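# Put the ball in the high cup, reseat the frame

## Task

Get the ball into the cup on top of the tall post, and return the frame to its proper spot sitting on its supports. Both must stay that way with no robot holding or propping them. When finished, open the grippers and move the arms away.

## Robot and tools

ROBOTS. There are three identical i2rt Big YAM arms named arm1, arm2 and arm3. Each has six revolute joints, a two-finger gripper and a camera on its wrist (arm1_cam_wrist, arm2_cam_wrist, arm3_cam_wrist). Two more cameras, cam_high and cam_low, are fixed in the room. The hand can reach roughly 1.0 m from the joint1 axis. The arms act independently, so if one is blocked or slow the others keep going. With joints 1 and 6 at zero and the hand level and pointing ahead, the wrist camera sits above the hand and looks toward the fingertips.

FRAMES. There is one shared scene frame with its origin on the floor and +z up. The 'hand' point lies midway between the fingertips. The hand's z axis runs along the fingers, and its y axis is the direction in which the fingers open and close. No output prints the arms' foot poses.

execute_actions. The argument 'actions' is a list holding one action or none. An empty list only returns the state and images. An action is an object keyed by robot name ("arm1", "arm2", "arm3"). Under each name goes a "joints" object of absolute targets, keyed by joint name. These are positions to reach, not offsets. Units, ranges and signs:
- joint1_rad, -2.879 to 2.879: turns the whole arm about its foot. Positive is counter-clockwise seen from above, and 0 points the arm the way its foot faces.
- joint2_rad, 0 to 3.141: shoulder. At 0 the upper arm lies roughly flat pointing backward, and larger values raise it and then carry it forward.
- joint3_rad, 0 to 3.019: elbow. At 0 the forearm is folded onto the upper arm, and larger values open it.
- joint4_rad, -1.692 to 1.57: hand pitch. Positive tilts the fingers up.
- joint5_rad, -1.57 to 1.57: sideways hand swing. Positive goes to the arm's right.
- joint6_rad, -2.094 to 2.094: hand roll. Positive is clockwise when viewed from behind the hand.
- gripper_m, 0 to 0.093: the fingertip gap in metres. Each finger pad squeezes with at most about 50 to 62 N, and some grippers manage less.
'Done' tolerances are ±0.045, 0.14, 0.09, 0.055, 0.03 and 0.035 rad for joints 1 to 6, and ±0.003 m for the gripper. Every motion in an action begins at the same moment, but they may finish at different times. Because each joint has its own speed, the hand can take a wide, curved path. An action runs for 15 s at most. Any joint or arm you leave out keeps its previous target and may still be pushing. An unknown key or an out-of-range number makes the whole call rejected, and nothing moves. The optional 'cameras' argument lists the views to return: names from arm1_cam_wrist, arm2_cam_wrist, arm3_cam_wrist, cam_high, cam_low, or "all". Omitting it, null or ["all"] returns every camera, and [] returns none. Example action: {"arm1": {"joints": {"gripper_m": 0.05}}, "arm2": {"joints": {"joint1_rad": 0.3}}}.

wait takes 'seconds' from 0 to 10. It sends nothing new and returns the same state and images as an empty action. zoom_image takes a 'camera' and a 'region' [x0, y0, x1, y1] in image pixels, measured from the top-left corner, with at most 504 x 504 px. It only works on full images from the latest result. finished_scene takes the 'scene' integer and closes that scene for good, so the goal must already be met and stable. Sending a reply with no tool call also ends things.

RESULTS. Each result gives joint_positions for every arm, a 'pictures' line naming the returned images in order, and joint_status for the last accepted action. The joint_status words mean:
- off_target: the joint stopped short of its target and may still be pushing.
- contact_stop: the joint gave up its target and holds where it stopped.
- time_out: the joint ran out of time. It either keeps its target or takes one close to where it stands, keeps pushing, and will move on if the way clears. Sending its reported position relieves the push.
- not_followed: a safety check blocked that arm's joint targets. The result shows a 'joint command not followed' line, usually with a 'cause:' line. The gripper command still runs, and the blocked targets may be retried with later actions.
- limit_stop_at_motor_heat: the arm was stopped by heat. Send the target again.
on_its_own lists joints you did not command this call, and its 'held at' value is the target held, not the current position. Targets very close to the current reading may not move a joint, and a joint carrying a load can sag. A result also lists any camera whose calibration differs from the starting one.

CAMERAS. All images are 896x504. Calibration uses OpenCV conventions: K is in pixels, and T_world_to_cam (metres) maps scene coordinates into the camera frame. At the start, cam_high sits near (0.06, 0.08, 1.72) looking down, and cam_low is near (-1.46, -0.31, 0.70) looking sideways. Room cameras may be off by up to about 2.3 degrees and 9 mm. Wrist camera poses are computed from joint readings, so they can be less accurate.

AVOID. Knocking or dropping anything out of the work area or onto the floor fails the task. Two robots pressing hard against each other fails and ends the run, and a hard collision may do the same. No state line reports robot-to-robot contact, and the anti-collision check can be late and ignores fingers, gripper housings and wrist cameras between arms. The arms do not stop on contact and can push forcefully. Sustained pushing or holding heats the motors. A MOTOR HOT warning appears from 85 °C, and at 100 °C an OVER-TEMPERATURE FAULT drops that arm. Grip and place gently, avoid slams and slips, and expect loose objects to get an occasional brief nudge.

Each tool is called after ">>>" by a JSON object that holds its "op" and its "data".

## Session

>>> {"op": "execute_actions", "data": {"actions": []}}

Scene clock: 0.00 s.
Motor temperatures (°C, as the motors report them): arm1=[24 24 26 22 23 24] | arm2=[25 26 24 23 25 24] | arm3=[23 24 26 24 21 23]
arm1.joint_positions: joint1_rad=-0.436 joint2_rad=+0.563 joint3_rad=+1.440 joint4_rad=-1.403 joint5_rad=-0.114 joint6_rad=+0.283 gripper_m=+0.094
arm1.joint_status: not commanded
arm1.hand: x=+1.2722 y=+0.0600 z=+1.3520 quat_wxyz=(-0.011, -0.818, +0.275, +0.506) (m; scene frame)
arm2.joint_positions: joint1_rad=+0.030 joint2_rad=+0.651 joint3_rad=+1.435 joint4_rad=-1.164 joint5_rad=+0.052 joint6_rad=+0.001 gripper_m=+0.094
arm2.joint_status: not commanded
arm2.hand: x=-0.5871 y=+1.0411 z=+1.3929 quat_wxyz=(-0.488, -0.399, -0.722, +0.285) (m; scene frame)
arm3.joint_positions: joint1_rad=+0.353 joint2_rad=+0.566 joint3_rad=+1.391 joint4_rad=-1.147 joint5_rad=+0.065 joint6_rad=-0.341 gripper_m=+0.095
arm3.joint_status: not commanded
arm3.hand: x=-0.6814 y=-1.0309 z=+1.3718 quat_wxyz=(-0.511, +0.618, -0.523, -0.288) (m; scene frame)
pictures: arm1_cam_wrist, arm2_cam_wrist, arm3_cam_wrist, cam_high, cam_low
camera_calibration (this result's frames):
arm1_cam_wrist: T_world_to_cam=[[0.436503, 0.848336, -0.299651, -0.1992], [0.760136, -0.525908, -0.381593, -0.411063], [-0.481308, -0.0612088, -0.874412, 1.91992], [0, 0, 0, 1]] pos_world=[1.32349, 0.0703227, 1.46225]
arm2_cam_wrist: T_world_to_cam=[[-0.858852, -0.511912, 0.0178814, 0.00160845], [-0.44008, 0.719573, -0.537164, -0.257431], [0.262114, -0.469213, -0.843288, 1.94153], [0, 0, 0, 1]] pos_world=[-0.620811, 1.09706, 1.49896]
arm3_cam_wrist: T_world_to_cam=[[0.939222, -0.0744213, 0.335147, 0.10284], [0.125101, -0.83491, -0.535981, -0.0369437], [0.319706, 0.545332, -0.774856, 1.96716], [0, 0, 0, 1]] pos_world=[-0.720881, -1.09595, 1.47]
Images, in order (width x height): arm1_cam_wrist 896x504, arm2_cam_wrist 896x504, arm3_cam_wrist 896x504, cam_high 896x504, cam_low 896x504.

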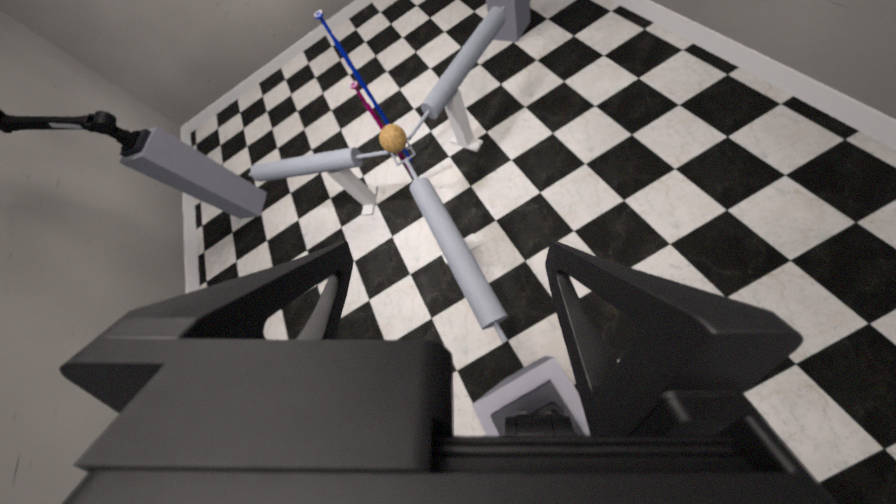

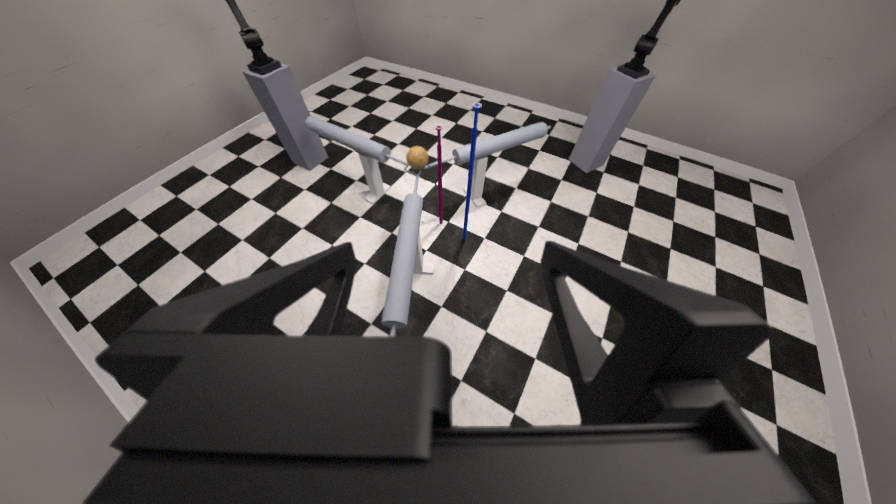

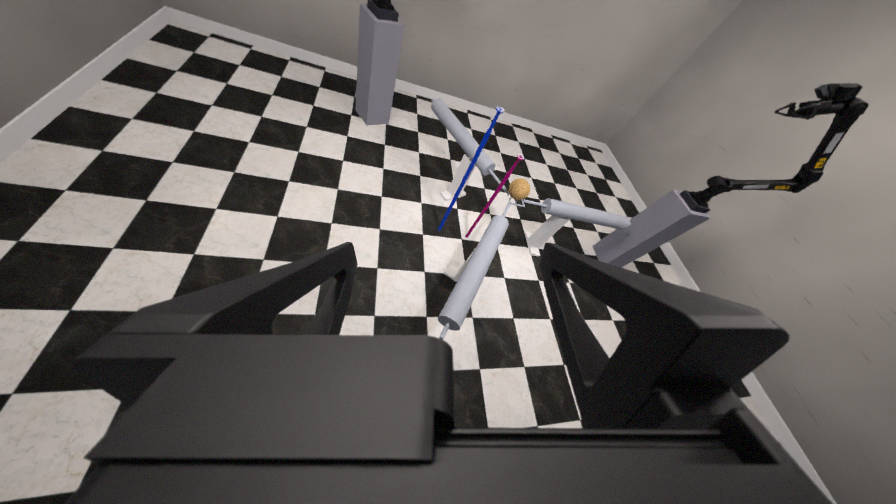

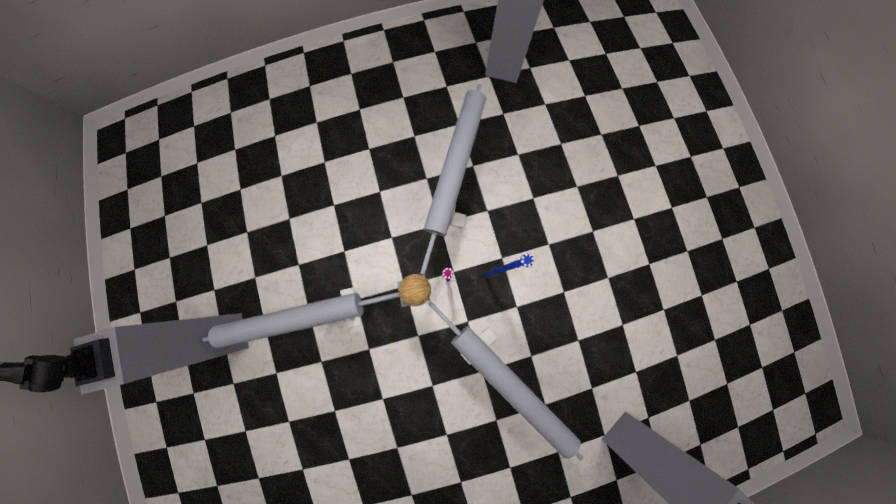

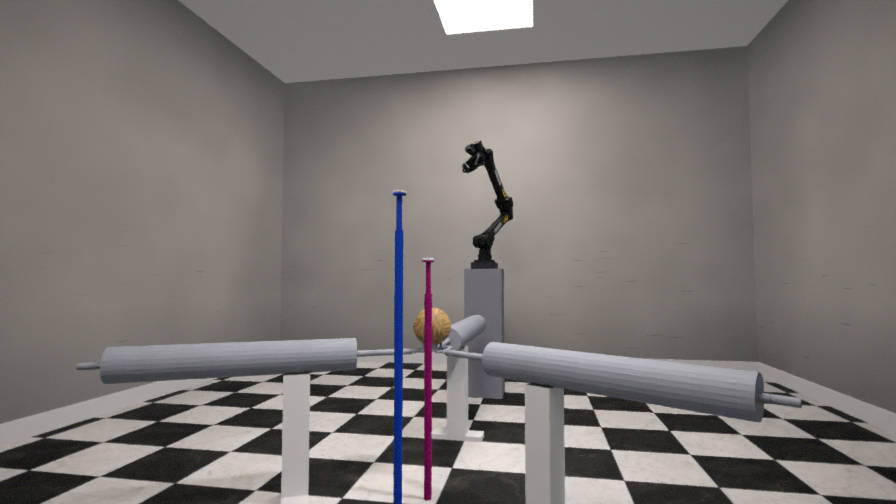

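>>> {"op": "execute_actions", "data": {"actions": [{"arm1":{"joints":{"joint1_rad":-0.085,"joint2_rad":2.2,"joint3_rad":0.515,"joint4_rad":0.12,"joint5_rad":0,"joint6_rad":-0.04}},"arm2":{"joints":{"joint1_rad":0.455,"joint2_rad":2.385,"joint3_rad":1.32,"joint4_rad":-0.5,"joint5_rad":0,"joint6_rad":0.56}},"arm3":{"joints":{"joint1_rad":-0.2,"joint2_rad":2.42,"joint3_rad":1.59,"joint4_rad":-0.705,"joint5_rad":0,"joint6_rad":-0.13}}}]}}

Scene clock: 12.37 s.
Motor temperatures (°C, as the motors report them): arm1=[24 24 28 22 23 24] | arm2=[25 26 26 23 25 24] | arm3=[23 24 29 24 21 23]
arm1.joint_positions: joint1_rad=-0.088 joint2_rad=+2.195 joint3_rad=+0.516 joint4_rad=+0.102 joint5_rad=-0.001 joint6_rad=-0.025 gripper_m=+0.094
arm1.joint_status: all done
arm1.hand: x=+1.1931 y=+0.0233 z=+0.5640 quat_wxyz=(+0.002, -1.000, +0.030, +0.003) (m; scene frame)
arm2.joint_positions: joint1_rad=+0.451 joint2_rad=+2.388 joint3_rad=+1.317 joint4_rad=-0.513 joint5_rad=+0.001 joint6_rad=+0.551 gripper_m=+0.094
arm2.joint_status: all done
arm2.hand: x=-0.2796 y=+0.9768 z=+0.5599 quat_wxyz=(+0.004, -0.525, -0.851, +0.005) (m; scene frame)
arm3.joint_positions: joint1_rad=-0.196 joint2_rad=+2.414 joint3_rad=+1.587 joint4_rad=-0.710 joint5_rad=+0.000 joint6_rad=-0.144 gripper_m=+0.095
arm3.joint_status: all done
arm3.hand: x=-0.3411 y=-0.7729 z=+0.5818 quat_wxyz=(-0.015, +0.497, -0.867, -0.010) (m; scene frame)
pictures: arm1_cam_wrist, arm2_cam_wrist, arm3_cam_wrist, cam_high, cam_low
camera_calibration (this result's frames):
arm1_cam_wrist: T_world_to_cam=[[0.0624317, 0.998048, 0.00158008, -0.096759], [0.813028, -0.0517761, 0.579919, -1.28738], [0.578868, -0.0349207, -0.814673, -0.108549], [0, 0, 0, 1]] pos_world=[1.11555, 0.026124, 0.658295]
arm2_cam_wrist: T_world_to_cam=[[-0.897203, -0.441258, 0.0178346, 0.167981], [-0.345795, 0.727073, 0.593119, -1.13708], [-0.274685, 0.525981, -0.804917, -0.0153525], [0, 0, 0, 1]] pos_world=[-0.246702, 0.90894, 0.659072]
arm3_cam_wrist: T_world_to_cam=[[0.864472, -0.502669, 0.00331695, -0.0962986], [-0.417744, -0.714719, 0.560952, -1.01803], [-0.279603, -0.486313, -0.827842, 0.134547], [0, 0, 0, 1]] pos_world=[-0.30441, -0.710582, 0.68277]
Images, in order (width x height): arm1_cam_wrist 896x504, arm2_cam_wrist 896x504, arm3_cam_wrist 896x504, cam_high 896x504, cam_low 896x504.

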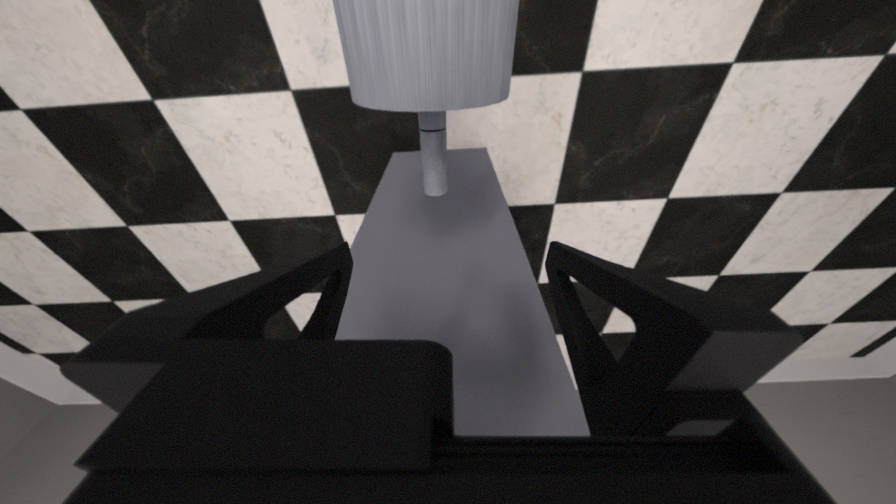

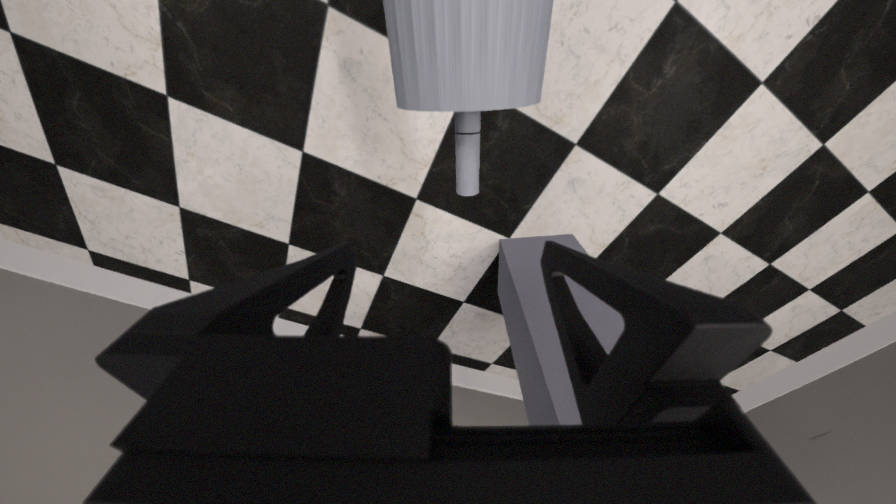

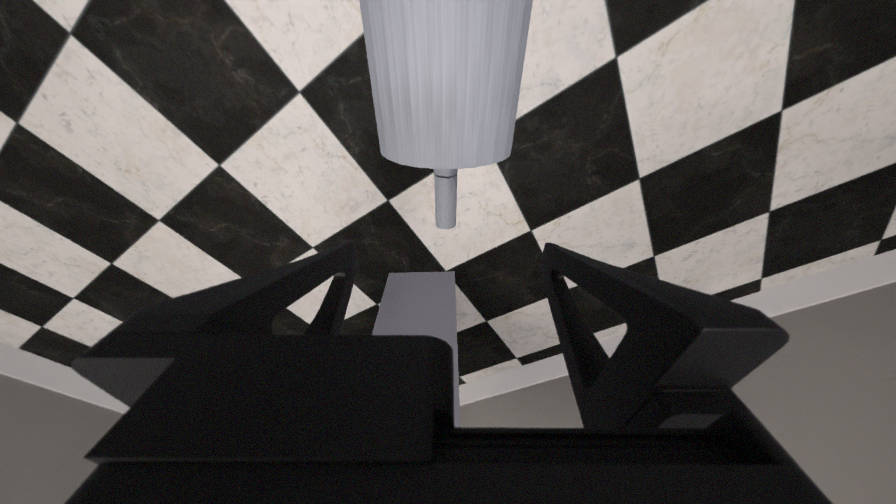

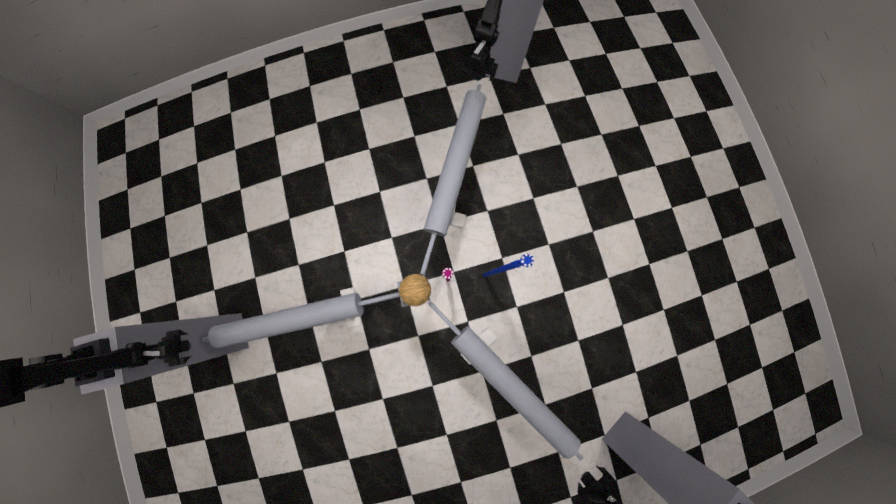

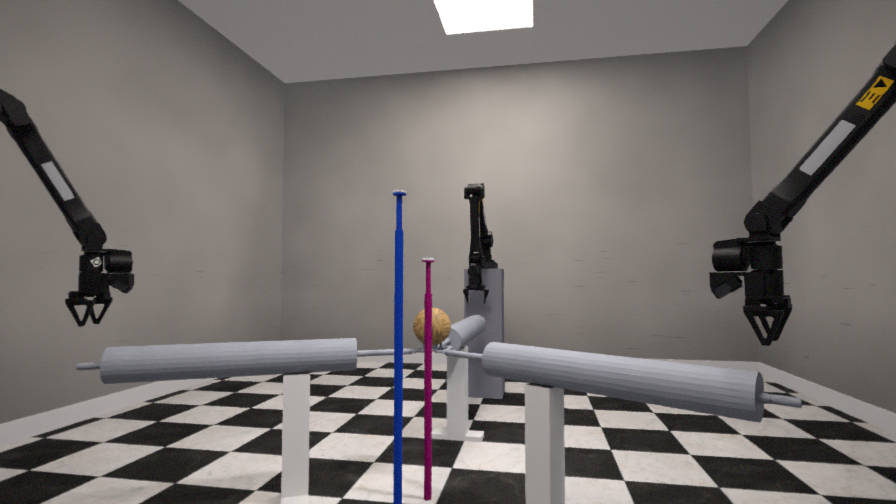

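>>> {"op": "execute_actions", "data": {"actions": [{"arm1":{"joints":{"joint1_rad":-0.04,"joint2_rad":2.45,"joint3_rad":0.62,"joint4_rad":0.24,"joint6_rad":0.02}},"arm2":{"joints":{"joint1_rad":0.415,"joint2_rad":2.535,"joint3_rad":1.37,"joint4_rad":-0.42,"joint6_rad":0.51}},"arm3":{"joints":{"joint2_rad":2.575,"joint3_rad":1.59,"joint4_rad":-0.62}}}], "cameras": []}}

>>> {"op": "execute_actions", "data": {"actions": [{"arm1":{"joints":{"joint2_rad":2.635,"joint3_rad":0.73,"joint4_rad":0.33}},"arm2":{"joints":{"joint2_rad":2.68,"joint3_rad":1.47,"joint4_rad":-0.355}},"arm3":{"joints":{"joint2_rad":2.7,"joint3_rad":1.675,"joint4_rad":-0.55}}}]}}

Scene clock: 25.90 s.
Motor temperatures (°C, as the motors report them): arm1=[24 25 27 22 23 24] | arm2=[25 28 25 23 25 24] | arm3=[23 26 28 24 21 23]
arm1.joint_positions: joint1_rad=-0.046 joint2_rad=+2.456 joint3_rad=+0.626 joint4_rad=+0.228 joint5_rad=-0.001 joint6_rad=+0.005 gripper_m=+0.094
arm1.joint_status: all done
arm1.hand: x=+1.1943 y=+0.0128 z=+0.4941 quat_wxyz=(+0.002, -1.000, +0.023, -0.010) (m; scene frame)
arm2.joint_positions: joint1_rad=+0.426 joint2_rad=+2.541 joint3_rad=+1.361 joint4_rad=-0.431 joint5_rad=+0.001 joint6_rad=+0.519 gripper_m=+0.094
arm2.joint_status: all done
arm2.hand: x=-0.3002 y=+0.9738 z=+0.4905 quat_wxyz=(+0.017, -0.522, -0.853, +0.004) (m; scene frame)
arm3.joint_positions: joint1_rad=-0.196 joint2_rad=+2.582 joint3_rad=+1.587 joint4_rad=-0.629 joint5_rad=+0.000 joint6_rad=-0.144 gripper_m=+0.095
arm3.joint_status: all done
arm3.hand: x=-0.3686 y=-0.8063 z=+0.4849 quat_wxyz=(+0.026, +0.497, -0.867, +0.007) (m; scene frame)
pictures: none
No camera images: the call's "cameras" was empty. Leave "cameras" out to get every camera's image.

Scene clock: 27.10 s.
Motor temperatures (°C, as the motors report them): arm1=[24 25 27 22 23 24] | arm2=[25 28 25 23 25 24] | arm3=[23 26 28 24 21 23]
arm1.joint_positions: joint1_rad=-0.046 joint2_rad=+2.637 joint3_rad=+0.736 joint4_rad=+0.318 joint5_rad=-0.001 joint6_rad=+0.005 gripper_m=+0.094
arm1.joint_status: all done
arm1.hand: x=+1.1874 y=+0.0134 z=+0.4383 quat_wxyz=(+0.002, -1.000, +0.024, -0.001) (m; scene frame)
arm2.joint_positions: joint1_rad=+0.426 joint2_rad=+2.679 joint3_rad=+1.461 joint4_rad=-0.364 joint5_rad=+0.001 joint6_rad=+0.519 gripper_m=+0.094
arm2.joint_status: all done
arm2.hand: x=-0.2897 y=+0.9664 z=+0.4356 quat_wxyz=(+0.002, -0.522, -0.853, +0.004) (m; scene frame)
arm3.joint_positions: joint1_rad=-0.196 joint2_rad=+2.683 joint3_rad=+1.659 joint4_rad=-0.558 joint5_rad=+0.000 joint6_rad=-0.144 gripper_m=+0.095
arm3.joint_status: all done
arm3.hand: x=-0.3602 y=-0.7953 z=+0.4422 quat_wxyz=(+0.006, +0.498, -0.867, -0.001) (m; scene frame)
pictures: arm1_cam_wrist, arm2_cam_wrist, arm3_cam_wrist, cam_high, cam_low
camera_calibration (this result's frames):
arm1_cam_wrist: T_world_to_cam=[[0.0502743, 0.998734, 0.00194676, -0.07206], [0.809744, -0.0419018, 0.585285, -1.20897], [0.584625, -0.0278484, -0.810825, -0.216635], [0, 0, 0, 1]] pos_world=[1.10923, 0.0152776, 0.532082]
arm2_cam_wrist: T_world_to_cam=[[-0.894357, -0.447067, 0.0160046, 0.163779], [-0.35212, 0.72558, 0.591224, -1.05883], [-0.27593, 0.52313, -0.806349, -0.109698], [0, 0, 0, 1]] pos_world=[-0.256626, 0.898871, 0.534929]
arm3_cam_wrist: T_world_to_cam=[[0.864642, -0.502379, -0.00326787, -0.0873096], [-0.40125, -0.694475, 0.597246, -0.957651], [-0.302313, -0.515093, -0.802051, -0.0397556], [0, 0, 0, 1]] pos_world=[-0.320785, -0.729404, 0.539782]
Images, in order (width x height): arm1_cam_wrist 896x504, arm2_cam_wrist 896x504, arm3_cam_wrist 896x504, cam_high 896x504, cam_low 896x504.

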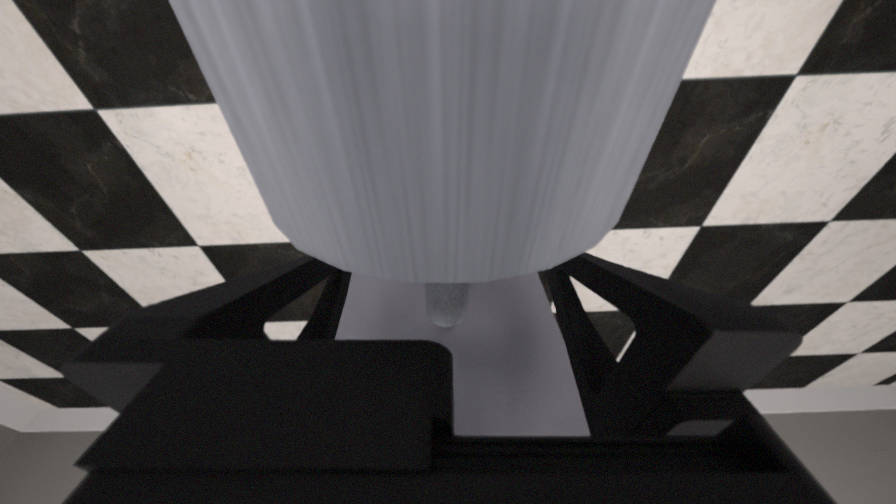

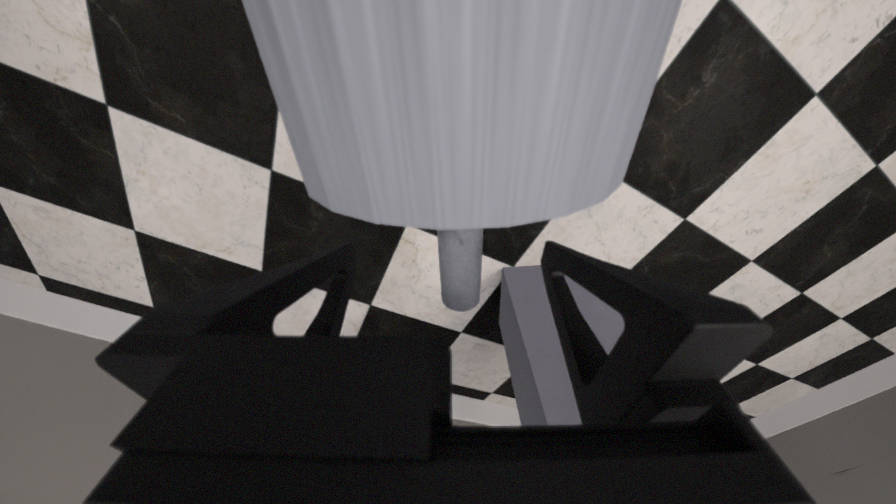

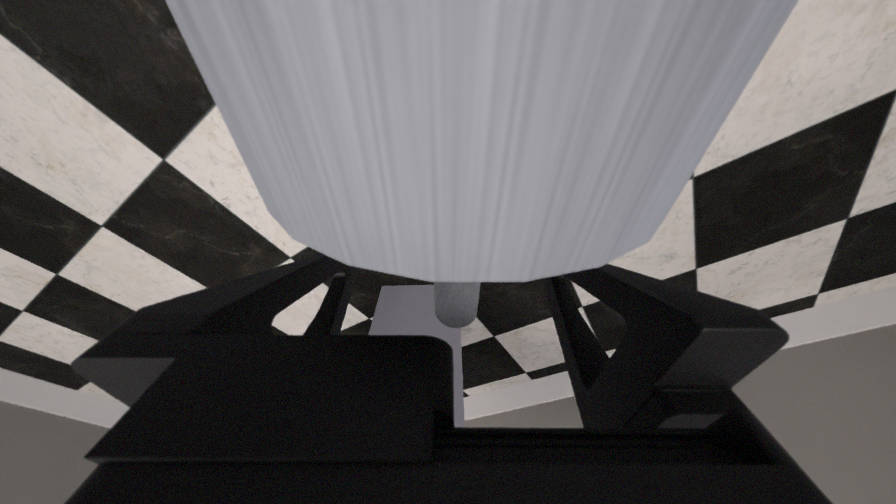

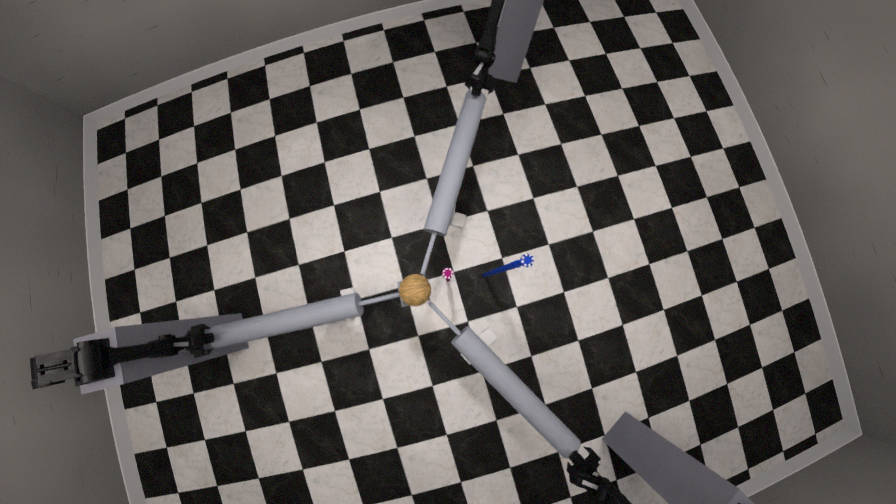

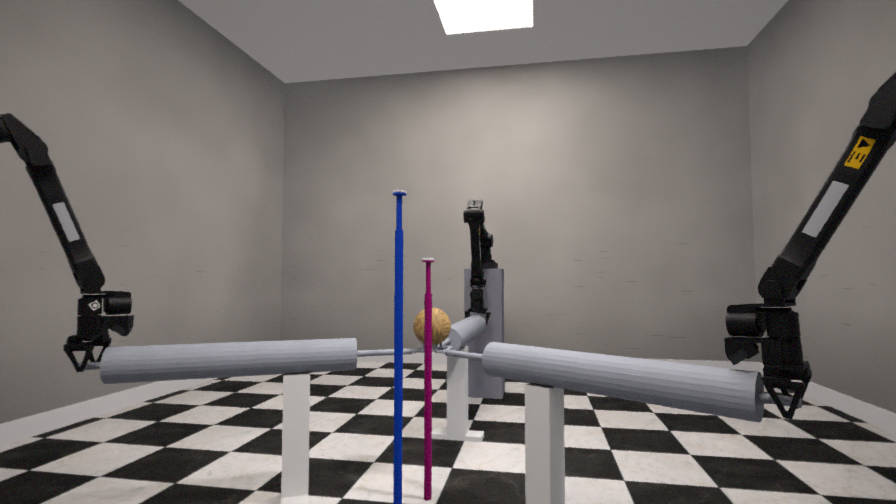

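>>> {"op": "execute_actions", "data": {"actions": [{"arm1":{"joints":{"gripper_m":0}},"arm2":{"joints":{"gripper_m":0,"joint1_rad":0.4}},"arm3":{"joints":{"gripper_m":0,"joint1_rad":-0.21}}}], "cameras": []}}

>>> {"op": "execute_actions", "data": {"actions": [{"arm1":{"joints":{"joint2_rad":2.305,"joint3_rad":0.586,"joint4_rad":0.16}},"arm2":{"joints":{"joint2_rad":2.435,"joint3_rad":1.338,"joint4_rad":-0.455}},"arm3":{"joints":{"joint2_rad":2.435,"joint3_rad":1.547,"joint4_rad":-0.65}}}], "cameras": []}}

>>> {"op": "execute_actions", "data": {"actions": [{"arm1":{"joints":{"joint2_rad":1.94,"joint3_rad":0.5,"joint4_rad":-0.11}},"arm2":{"joints":{"joint2_rad":2.235,"joint3_rad":1.272,"joint4_rad":-0.59}},"arm3":{"joints":{"joint2_rad":2.255,"joint3_rad":1.503,"joint4_rad":-0.78}}}], "cameras": []}}

>>> {"op": "execute_actions", "data": {"actions": [{"arm1":{"joints":{"joint2_rad":1.568,"joint3_rad":0.495,"joint4_rad":-0.48}},"arm2":{"joints":{"joint2_rad":2.053,"joint3_rad":1.262,"joint4_rad":-0.76}},"arm3":{"joints":{"joint2_rad":2.1,"joint3_rad":1.54,"joint4_rad":-0.94}}}], "cameras": []}}

>>> {"op": "execute_actions", "data": {"actions": [{"arm1":{"joints":{"joint2_rad":1.28,"joint3_rad":0.6,"joint4_rad":-0.855}},"arm2":{"joints":{"joint2_rad":1.9,"joint3_rad":1.335,"joint4_rad":-0.96}},"arm3":{"joints":{"joint2_rad":1.98,"joint3_rad":1.625,"joint4_rad":-1.125}}}], "cameras": ["cam_low","cam_high"]}}

Scene clock: 39.53 s.
Motor temperatures (°C, as the motors report them): arm1=[24 25 27 22 23 24] | arm2=[25 28 25 23 25 24] | arm3=[23 26 28 24 21 23]
arm1.joint_positions: joint1_rad=-0.044 joint2_rad=+2.637 joint3_rad=+0.736 joint4_rad=+0.318 joint5_rad=-0.007 joint6_rad=+0.006 gripper_m=+0.019
arm1.joint_status: gripper_m off_target (ended at +0.019, target +0.000)
arm1.hand: x=+1.1873 y=+0.0121 z=+0.4383 quat_wxyz=(+0.000, -1.000, +0.023, -0.001) (m; scene frame)
arm2.joint_positions: joint1_rad=+0.417 joint2_rad=+2.679 joint3_rad=+1.461 joint4_rad=-0.364 joint5_rad=-0.001 joint6_rad=+0.506 gripper_m=+0.018
arm2.joint_status: gripper_m off_target (ended at +0.018, target +0.000); the others done
arm2.hand: x=-0.2922 y=+0.9626 z=+0.4356 quat_wxyz=(+0.002, -0.521, -0.854, +0.004) (m; scene frame)
arm3.joint_positions: joint1_rad=-0.198 joint2_rad=+2.683 joint3_rad=+1.659 joint4_rad=-0.556 joint5_rad=+0.003 joint6_rad=-0.143 gripper_m=+0.019
arm3.joint_status: gripper_m off_target (ended at +0.019, target +0.000); the others done
arm3.hand: x=-0.3586 y=-0.7959 z=+0.4421 quat_wxyz=(+0.005, +0.496, -0.868, +0.000) (m; scene frame)
pictures: none
No camera images: the call's "cameras" was empty. Leave "cameras" out to get every camera's image.

Scene clock: 40.63 s.
Motor temperatures (°C, as the motors report them): arm1=[24 25 27 22 23 24] | arm2=[25 28 25 23 25 24] | arm3=[23 27 28 24 21 23]
arm1.joint_positions: joint1_rad=-0.044 joint2_rad=+2.337 joint3_rad=+0.585 joint4_rad=+0.170 joint5_rad=-0.003 joint6_rad=+0.006 gripper_m=+0.019
arm1.joint_status: all done
arm1.hand: x=+1.1856 y=+0.0124 z=+0.5262 quat_wxyz=(+0.002, -1.000, +0.023, +0.000) (m; scene frame)
arm2.joint_positions: joint1_rad=+0.406 joint2_rad=+2.459 joint3_rad=+1.333 joint4_rad=-0.451 joint5_rad=+0.001 joint6_rad=+0.491 gripper_m=+0.018
arm2.joint_status: all done
arm2.hand: x=-0.2950 y=+0.9582 z=+0.5271 quat_wxyz=(+0.000, -0.519, -0.855, +0.005) (m; scene frame)
arm3.joint_positions: joint1_rad=-0.202 joint2_rad=+2.480 joint3_rad=+1.541 joint4_rad=-0.646 joint5_rad=+0.000 joint6_rad=-0.144 gripper_m=+0.019
arm3.joint_status: all done
arm3.hand: x=-0.3592 y=-0.8003 z=+0.5323 quat_wxyz=(+0.008, +0.495, -0.869, -0.001) (m; scene frame)
pictures: none
No camera images: the call's "cameras" was empty. Leave "cameras" out to get every camera's image.

Scene clock: 41.63 s.
Motor temperatures (°C, as the motors report them): arm1=[24 25 27 22 23 24] | arm2=[25 28 25 23 25 24] | arm3=[23 27 28 24 21 23]
arm1.joint_positions: joint1_rad=-0.044 joint2_rad=+1.973 joint3_rad=+0.488 joint4_rad=-0.100 joint5_rad=-0.001 joint6_rad=+0.006 gripper_m=+0.019
arm1.joint_status: all done
arm1.hand: x=+1.1865 y=+0.0121 z=+0.6175 quat_wxyz=(+0.003, -1.000, +0.023, -0.002) (m; scene frame)
arm2.joint_positions: joint1_rad=+0.407 joint2_rad=+2.255 joint3_rad=+1.268 joint4_rad=-0.589 joint5_rad=+0.002 joint6_rad=+0.492 gripper_m=+0.018
arm2.joint_status: all done
arm2.hand: x=-0.2935 y=+0.9584 z=+0.6176 quat_wxyz=(+0.000, -0.519, -0.855, +0.005) (m; scene frame)
arm3.joint_positions: joint1_rad=-0.202 joint2_rad=+2.299 joint3_rad=+1.489 joint4_rad=-0.783 joint5_rad=-0.003 joint6_rad=-0.144 gripper_m=+0.019
arm3.joint_status: all done
arm3.hand: x=-0.3599 y=-0.8017 z=+0.6222 quat_wxyz=(+0.012, +0.495, -0.869, -0.001) (m; scene frame)
pictures: none
No camera images: the call's "cameras" was empty. Leave "cameras" out to get every camera's image.

Scene clock: 42.67 s.
Motor temperatures (°C, as the motors report them): arm1=[24 25 27 22 23 24] | arm2=[25 29 25 23 25 24] | arm3=[23 27 28 24 21 23]
arm1.joint_positions: joint1_rad=-0.044 joint2_rad=+1.592 joint3_rad=+0.475 joint4_rad=-0.467 joint5_rad=+0.003 joint6_rad=+0.006 gripper_m=+0.019
arm1.joint_status: all done
arm1.hand: x=+1.1873 y=+0.0122 z=+0.7101 quat_wxyz=(+0.005, -1.000, +0.023, -0.001) (m; scene frame)
arm2.joint_positions: joint1_rad=+0.403 joint2_rad=+2.072 joint3_rad=+1.258 joint4_rad=-0.761 joint5_rad=-0.001 joint6_rad=+0.492 gripper_m=+0.018
arm2.joint_status: all done
arm2.hand: x=-0.2931 y=+0.9570 z=+0.7076 quat_wxyz=(-0.001, -0.521, -0.854, +0.004) (m; scene frame)
arm3.joint_positions: joint1_rad=-0.202 joint2_rad=+2.141 joint3_rad=+1.489 joint4_rad=-0.947 joint5_rad=-0.007 joint6_rad=-0.144 gripper_m=+0.019
arm3.joint_status: all done
arm3.hand: x=-0.3614 y=-0.8036 z=+0.7121 quat_wxyz=(+0.016, +0.495, -0.869, -0.002) (m; scene frame)
pictures: none
No camera images: the call's "cameras" was empty. Leave "cameras" out to get every camera's image.

Scene clock: 43.77 s.
Motor temperatures (°C, as the motors report them): arm1=[24 25 27 22 23 24] | arm2=[25 29 25 23 25 24] | arm3=[23 27 29 24 21 23]
arm1.joint_positions: joint1_rad=-0.044 joint2_rad=+1.291 joint3_rad=+0.547 joint4_rad=-0.832 joint5_rad=+0.008 joint6_rad=+0.006 gripper_m=+0.019
arm1.joint_status: all done
arm1.hand: x=+1.1883 y=+0.0124 z=+0.8002 quat_wxyz=(+0.007, -1.000, +0.023, +0.003) (m; scene frame)
arm2.joint_positions: joint1_rad=+0.403 joint2_rad=+1.916 joint3_rad=+1.290 joint4_rad=-0.940 joint5_rad=+0.002 joint6_rad=+0.492 gripper_m=+0.018
arm2.joint_status: all done
arm2.hand: x=-0.2936 y=+0.9577 z=+0.7955 quat_wxyz=(-0.005, -0.521, -0.854, +0.005) (m; scene frame)
arm3.joint_positions: joint1_rad=-0.198 joint2_rad=+2.020 joint3_rad=+1.541 joint4_rad=-1.130 joint5_rad=-0.010 joint6_rad=-0.144 gripper_m=+0.019
arm3.joint_status: all done
arm3.hand: x=-0.3652 y=-0.8045 z=+0.7973 quat_wxyz=(+0.021, +0.497, -0.868, -0.001) (m; scene frame)
pictures: cam_high, cam_low
Images, in order (width x height): cam_high 896x504, cam_low 896x504.

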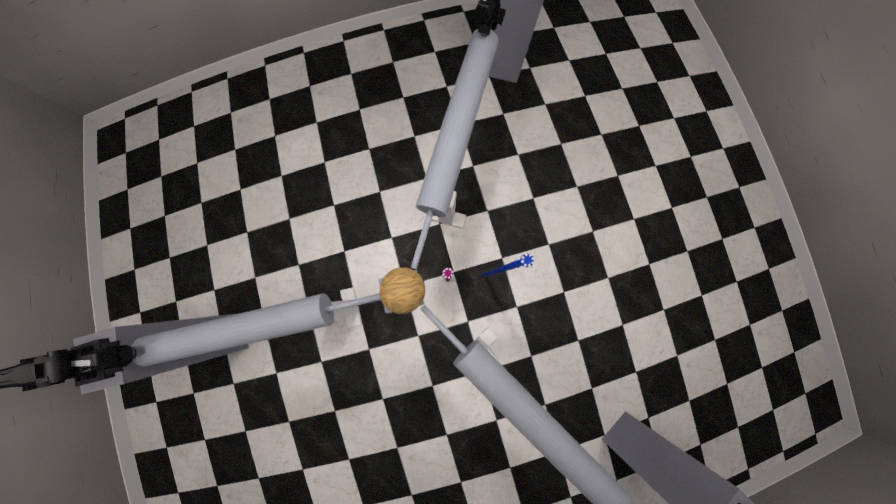

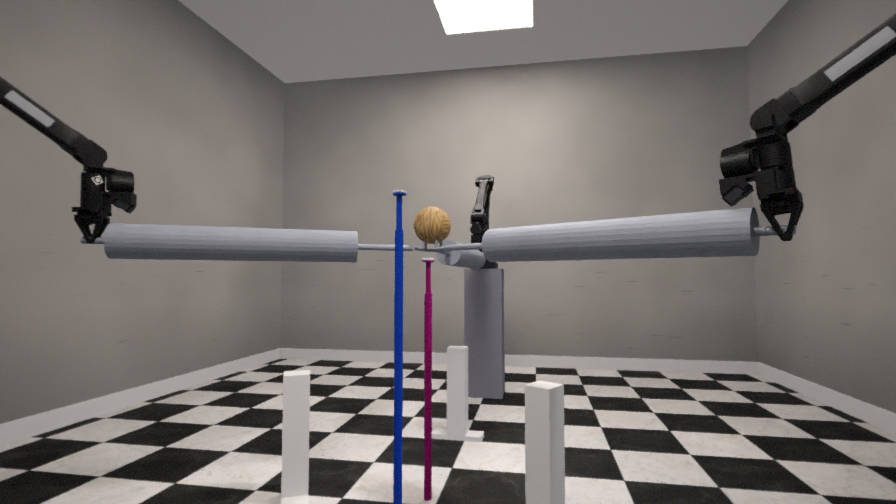

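>>> {"op": "execute_actions", "data": {"actions": [{"arm1":{"joints":{"joint2_rad":1.35,"joint3_rad":0.885,"joint4_rad":-1.05}},"arm2":{"joints":{"joint1_rad":0.32,"joint2_rad":1.676,"joint3_rad":1.183,"joint4_rad":-1.055,"joint6_rad":0.41}},"arm3":{"joints":{"joint1_rad":-0.085,"joint2_rad":1.81,"joint3_rad":1.49,"joint4_rad":-1.19,"joint6_rad":-0.025}}}], "cameras": []}}

>>> {"op": "execute_actions", "data": {"actions": [{"arm1":{"joints":{"joint2_rad":1.455,"joint3_rad":1.158,"joint4_rad":-1.21}},"arm2":{"joints":{"joint1_rad":0.217,"joint2_rad":1.48,"joint3_rad":1.107,"joint4_rad":-1.17,"joint6_rad":0.307}},"arm3":{"joints":{"joint1_rad":0.035,"joint2_rad":1.685,"joint3_rad":1.468,"joint4_rad":-1.295,"joint6_rad":0.097}}}], "cameras": []}}

>>> {"op": "execute_actions", "data": {"actions": [{"arm1":{"joints":{"joint2_rad":1.595,"joint3_rad":1.426,"joint4_rad":-1.325}},"arm2":{"joints":{"joint1_rad":0.082,"joint2_rad":1.31,"joint3_rad":1.036,"joint4_rad":-1.265,"joint6_rad":0.173}},"arm3":{"joints":{"joint1_rad":0.168,"joint2_rad":1.605,"joint3_rad":1.463,"joint4_rad":-1.365,"joint6_rad":0.23}}}], "cameras": ["cam_low"]}}

>>> {"op": "execute_actions", "data": {"actions": [{"arm1":{"joints":{"joint2_rad":1.765,"joint3_rad":1.662,"joint4_rad":-1.38}},"arm2":{"joints":{"joint1_rad":-0.092,"joint2_rad":1.205,"joint3_rad":0.945,"joint4_rad":-1.278,"joint6_rad":0}},"arm3":{"joints":{"joint1_rad":0.313,"joint2_rad":1.57,"joint3_rad":1.418,"joint4_rad":-1.355,"joint6_rad":0.375}}}], "cameras": ["cam_low","cam_high"]}}

Scene clock: 72.00 s.
Motor temperatures (°C, as the motors report them): arm1=[24 25 31 22 23 24] | arm2=[25 29 29 23 25 24] | arm3=[23 28 36 24 22 23]
arm1.joint_positions: joint1_rad=-0.044 joint2_rad=+1.362 joint3_rad=+0.815 joint4_rad=-1.035 joint5_rad=+0.007 joint6_rad=+0.008 gripper_m=+0.019
arm1.joint_status: all done
arm1.hand: x=+1.1180 y=+0.0147 z=+0.8627 quat_wxyz=(+0.007, -1.000, +0.025, -0.001) (m; scene frame)
arm2.joint_positions: joint1_rad=+0.336 joint2_rad=+1.694 joint3_rad=+1.175 joint4_rad=-1.055 joint5_rad=-0.001 joint6_rad=+0.421 gripper_m=+0.018
arm2.joint_status: all done
arm2.hand: x=-0.3595 y=+0.9665 z=+0.8637 quat_wxyz=(-0.001, -0.519, -0.855, +0.004) (m; scene frame)
arm3.joint_positions: joint1_rad=-0.075 joint2_rad=+1.853 joint3_rad=+1.465 joint4_rad=-1.210 joint5_rad=-0.011 joint6_rad=-0.019 gripper_m=+0.019
arm3.joint_status: all done
arm3.hand: x=-0.4428 y=-0.7963 z=+0.8621 quat_wxyz=(+0.016, +0.495, -0.868, -0.002) (m; scene frame)
pictures: none
No camera images: the call's "cameras" was empty. Leave "cameras" out to get every camera's image.

Scene clock: 73.13 s.
Motor temperatures (°C, as the motors report them): arm1=[24 25 31 22 23 24] | arm2=[25 29 29 23 25 24] | arm3=[23 28 36 24 22 23]
arm1.joint_positions: joint1_rad=-0.045 joint2_rad=+1.474 joint3_rad=+1.082 joint4_rad=-1.196 joint5_rad=+0.006 joint6_rad=+0.008 gripper_m=+0.019
arm1.joint_status: all done
arm1.hand: x=+1.0501 y=+0.0172 z=+0.9152 quat_wxyz=(+0.006, -1.000, +0.025, -0.003) (m; scene frame)
arm2.joint_positions: joint1_rad=+0.235 joint2_rad=+1.499 joint3_rad=+1.098 joint4_rad=-1.170 joint5_rad=+0.001 joint6_rad=+0.320 gripper_m=+0.018
arm2.joint_status: all done
arm2.hand: x=-0.4283 y=+0.9682 z=+0.9191 quat_wxyz=(-0.002, -0.518, -0.855, +0.005) (m; scene frame)
arm3.joint_positions: joint1_rad=+0.045 joint2_rad=+1.726 joint3_rad=+1.437 joint4_rad=-1.315 joint5_rad=-0.016 joint6_rad=+0.101 gripper_m=+0.019
arm3.joint_status: all done
arm3.hand: x=-0.5146 y=-0.7963 z=+0.9177 quat_wxyz=(+0.019, +0.496, -0.868, -0.001) (m; scene frame)
pictures: none
No camera images: the call's "cameras" was empty. Leave "cameras" out to get every camera's image.

Scene clock: 74.20 s.
Motor temperatures (°C, as the motors report them): arm1=[24 25 31 22 23 24] | arm2=[25 29 29 23 25 24] | arm3=[23 28 36 24 22 23]
arm1.joint_positions: joint1_rad=-0.052 joint2_rad=+1.618 joint3_rad=+1.347 joint4_rad=-1.310 joint5_rad=+0.010 joint6_rad=+0.006 gripper_m=+0.019
arm1.joint_status: all done
arm1.hand: x=+0.9794 y=+0.0240 z=+0.9515 quat_wxyz=(+0.008, -1.000, +0.027, +0.000) (m; scene frame)
arm2.joint_positions: joint1_rad=+0.103 joint2_rad=+1.327 joint3_rad=+1.026 joint4_rad=-1.265 joint5_rad=-0.003 joint6_rad=+0.188 gripper_m=+0.018
arm2.joint_status: all done
arm2.hand: x=-0.5004 y=+0.9730 z=+0.9563 quat_wxyz=(-0.006, -0.518, -0.855, +0.004) (m; scene frame)
arm3.joint_positions: joint1_rad=+0.184 joint2_rad=+1.653 joint3_rad=+1.432 joint4_rad=-1.389 joint5_rad=-0.023 joint6_rad=+0.238 gripper_m=+0.019
arm3.joint_status: all done
arm3.hand: x=-0.5875 y=-0.7925 z=+0.9510 quat_wxyz=(+0.024, +0.496, -0.868, +0.002) (m; scene frame)
pictures: cam_low
Images, in order (width x height): cam_low 896x504.

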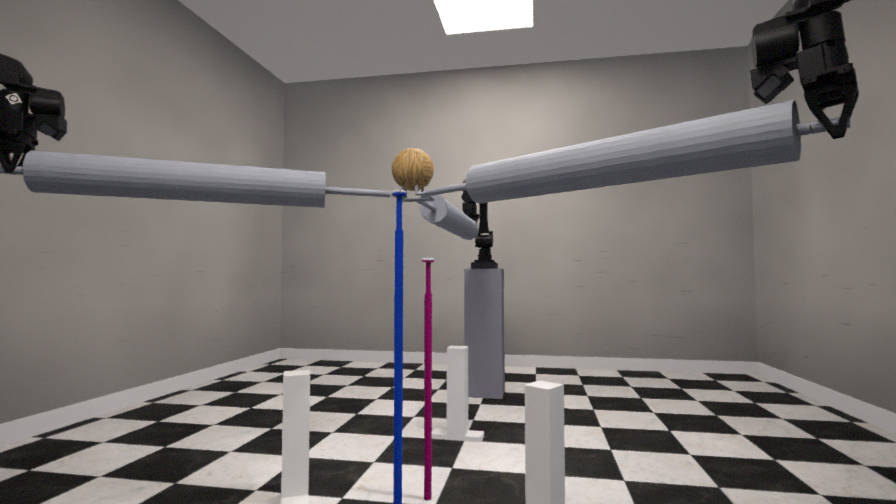

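Scene clock: 75.20 s.
Motor temperatures (°C, as the motors report them): arm1=[24 25 32 22 23 24] | arm2=[25 29 29 23 25 24] | arm3=[23 28 36 24 22 23]
arm1.joint_positions: joint1_rad=-0.054 joint2_rad=+1.798 joint3_rad=+1.581 joint4_rad=-1.363 joint5_rad=+0.010 joint6_rad=+0.005 gripper_m=+0.019
arm1.joint_status: all done
arm1.hand: x=+0.9086 y=+0.0281 z=+0.9504 quat_wxyz=(+0.008, -1.000, +0.027, +0.000) (m; scene frame)
arm2.joint_positions: joint1_rad=-0.071 joint2_rad=+1.225 joint3_rad=+0.928 joint4_rad=-1.283 joint5_rad=-0.007 joint6_rad=+0.013 gripper_m=+0.018
arm2.joint_status: all done
arm2.hand: x=-0.5724 y=+0.9758 z=+0.9531 quat_wxyz=(-0.001, -0.518, -0.855, -0.001) (m; scene frame)
arm3.joint_positions: joint1_rad=+0.330 joint2_rad=+1.630 joint3_rad=+1.388 joint4_rad=-1.380 joint5_rad=-0.026 joint6_rad=+0.384 gripper_m=+0.019
arm3.joint_status: all done
arm3.hand: x=-0.6588 y=-0.7906 z=+0.9464 quat_wxyz=(+0.028, +0.496, -0.868, +0.008) (m; scene frame)
pictures: cam_high, cam_low
Images, in order (width x height): cam_high 896x504, cam_low 896x504.

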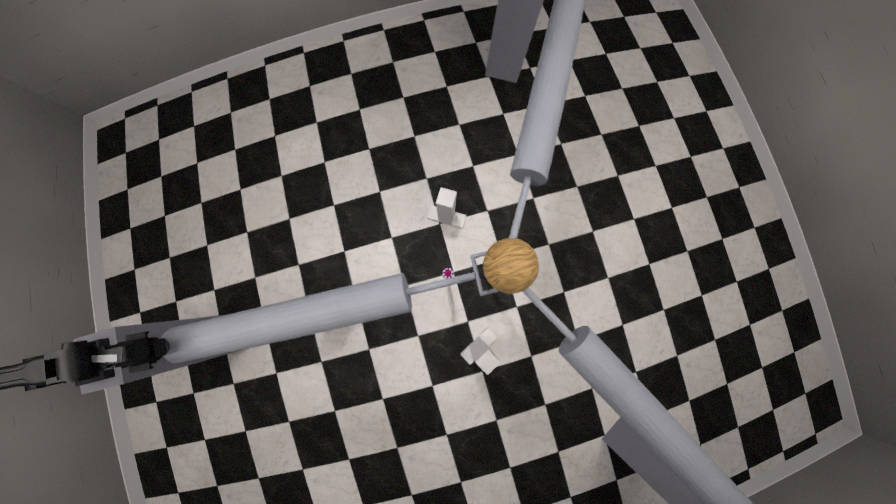

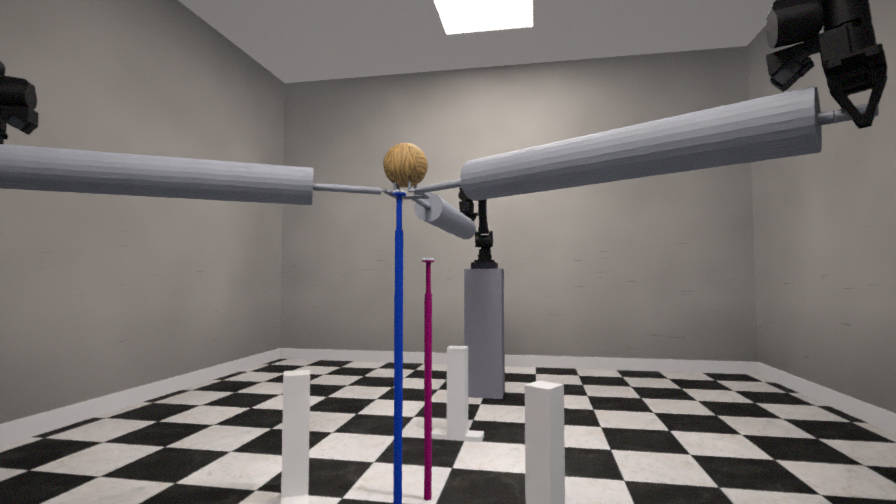

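>>> {"op": "execute_actions", "data": {"actions": [{"arm1":{"joints":{"joint2_rad":1.955,"joint3_rad":1.945,"joint4_rad":-1.47}},"arm2":{"joints":{"joint1_rad":-0.306,"joint2_rad":1.13,"joint3_rad":0.887,"joint4_rad":-1.298,"joint6_rad":-0.215}},"arm3":{"joints":{"joint1_rad":0.455,"joint2_rad":1.565,"joint3_rad":1.42,"joint4_rad":-1.34,"joint6_rad":0.52}}}], "cameras": ["cam_low","cam_high","arm3_cam_wrist"]}}

>>> {"op": "zoom_image", "data": {"camera": "cam_low", "region": [345, 125, 455, 235]}}

Scene clock: 81.60 s.
Motor temperatures (°C, as the motors report them): arm1=[24 26 33 22 23 24] | arm2=[25 28 29 23 25 24] | arm3=[23 28 35 24 22 23]
arm1.joint_positions: joint1_rad=-0.059 joint2_rad=+1.991 joint3_rad=+1.860 joint4_rad=-1.455 joint5_rad=+0.010 joint6_rad=+0.001 gripper_m=+0.019
arm1.joint_status: all done
arm1.hand: x=+0.8392 y=+0.0347 z=+0.9486 quat_wxyz=(+0.008, -1.000, +0.028, -0.002) (m; scene frame)
arm2.joint_positions: joint1_rad=-0.283 joint2_rad=+1.147 joint3_rad=+0.864 joint4_rad=-1.310 joint5_rad=-0.008 joint6_rad=-0.201 gripper_m=+0.018
arm2.joint_status: all done
arm2.hand: x=-0.6436 y=+0.9795 z=+0.9522 quat_wxyz=(+0.002, -0.518, -0.856, -0.006) (m; scene frame)
arm3.joint_positions: joint1_rad=+0.475 joint2_rad=+1.626 joint3_rad=+1.383 joint4_rad=-1.377 joint5_rad=-0.036 joint6_rad=+0.527 gripper_m=+0.019
arm3.joint_status: all done
arm3.hand: x=-0.7286 y=-0.7871 z=+0.9466 quat_wxyz=(+0.029, +0.497, -0.867, +0.009) (m; scene frame)
pictures: arm3_cam_wrist, cam_high, cam_low
camera_calibration (this result's frames):
arm3_cam_wrist: T_world_to_cam=[[0.864031, -0.503369, -0.00830597, 0.240478], [-0.383823, -0.669327, 0.636146, -1.40536], [-0.325776, -0.546462, -0.771524, 0.187044], [0, 0, 0, 1]] pos_world=[-0.686256, -0.717384, 1.04032]
Images, in order (width x height): arm3_cam_wrist 896x504, cam_high 896x504, cam_low 896x504.

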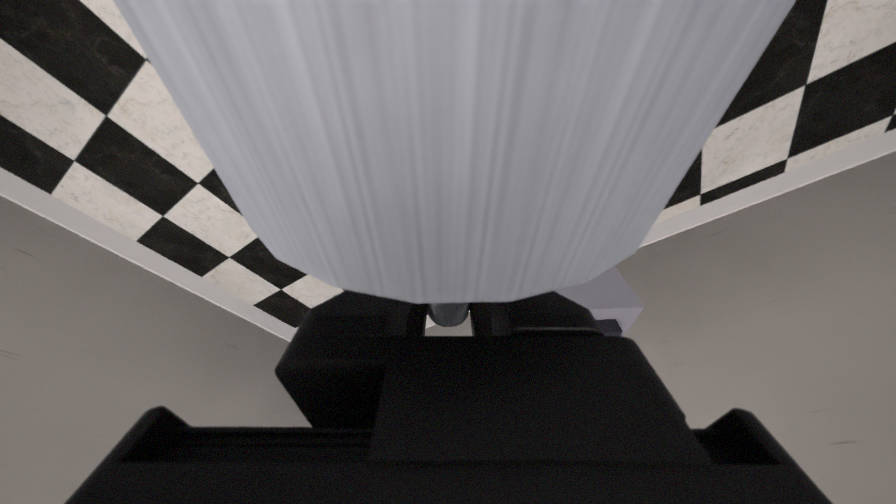

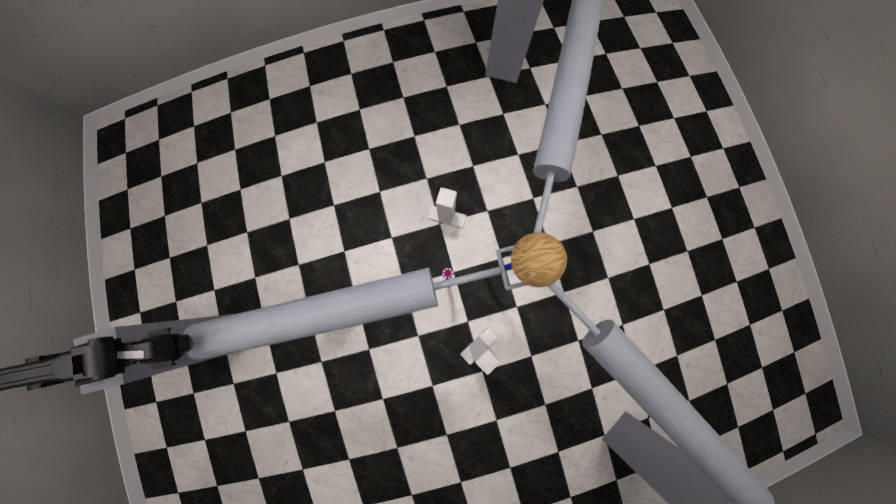

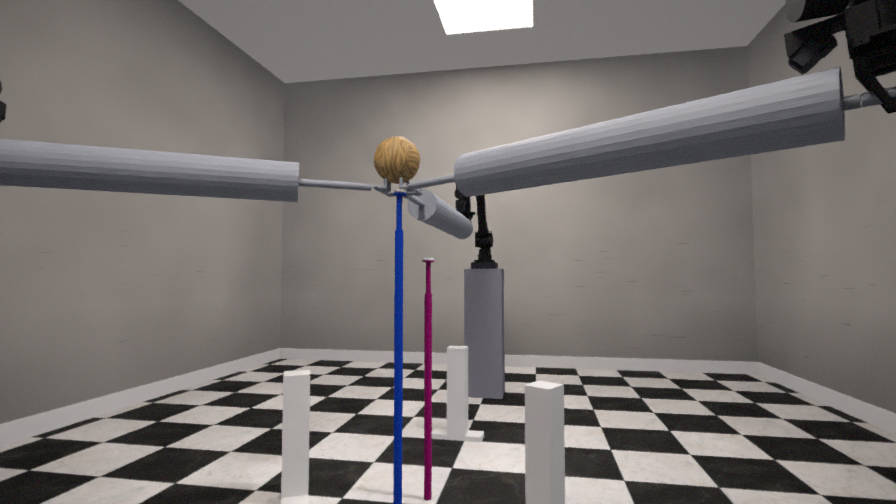

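Region (345, 125, 455, 235) of cam_low's 896x504 image, scaled by 4.582, with more detail than that image has.

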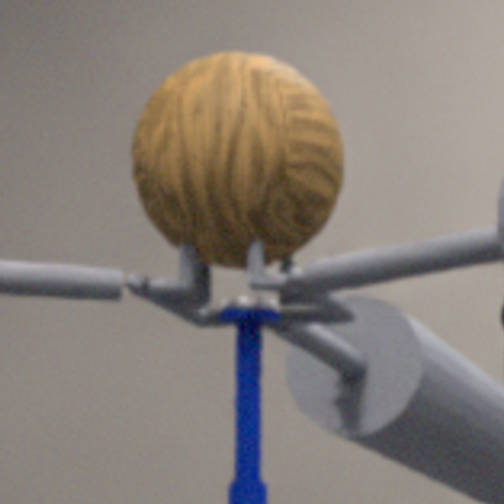

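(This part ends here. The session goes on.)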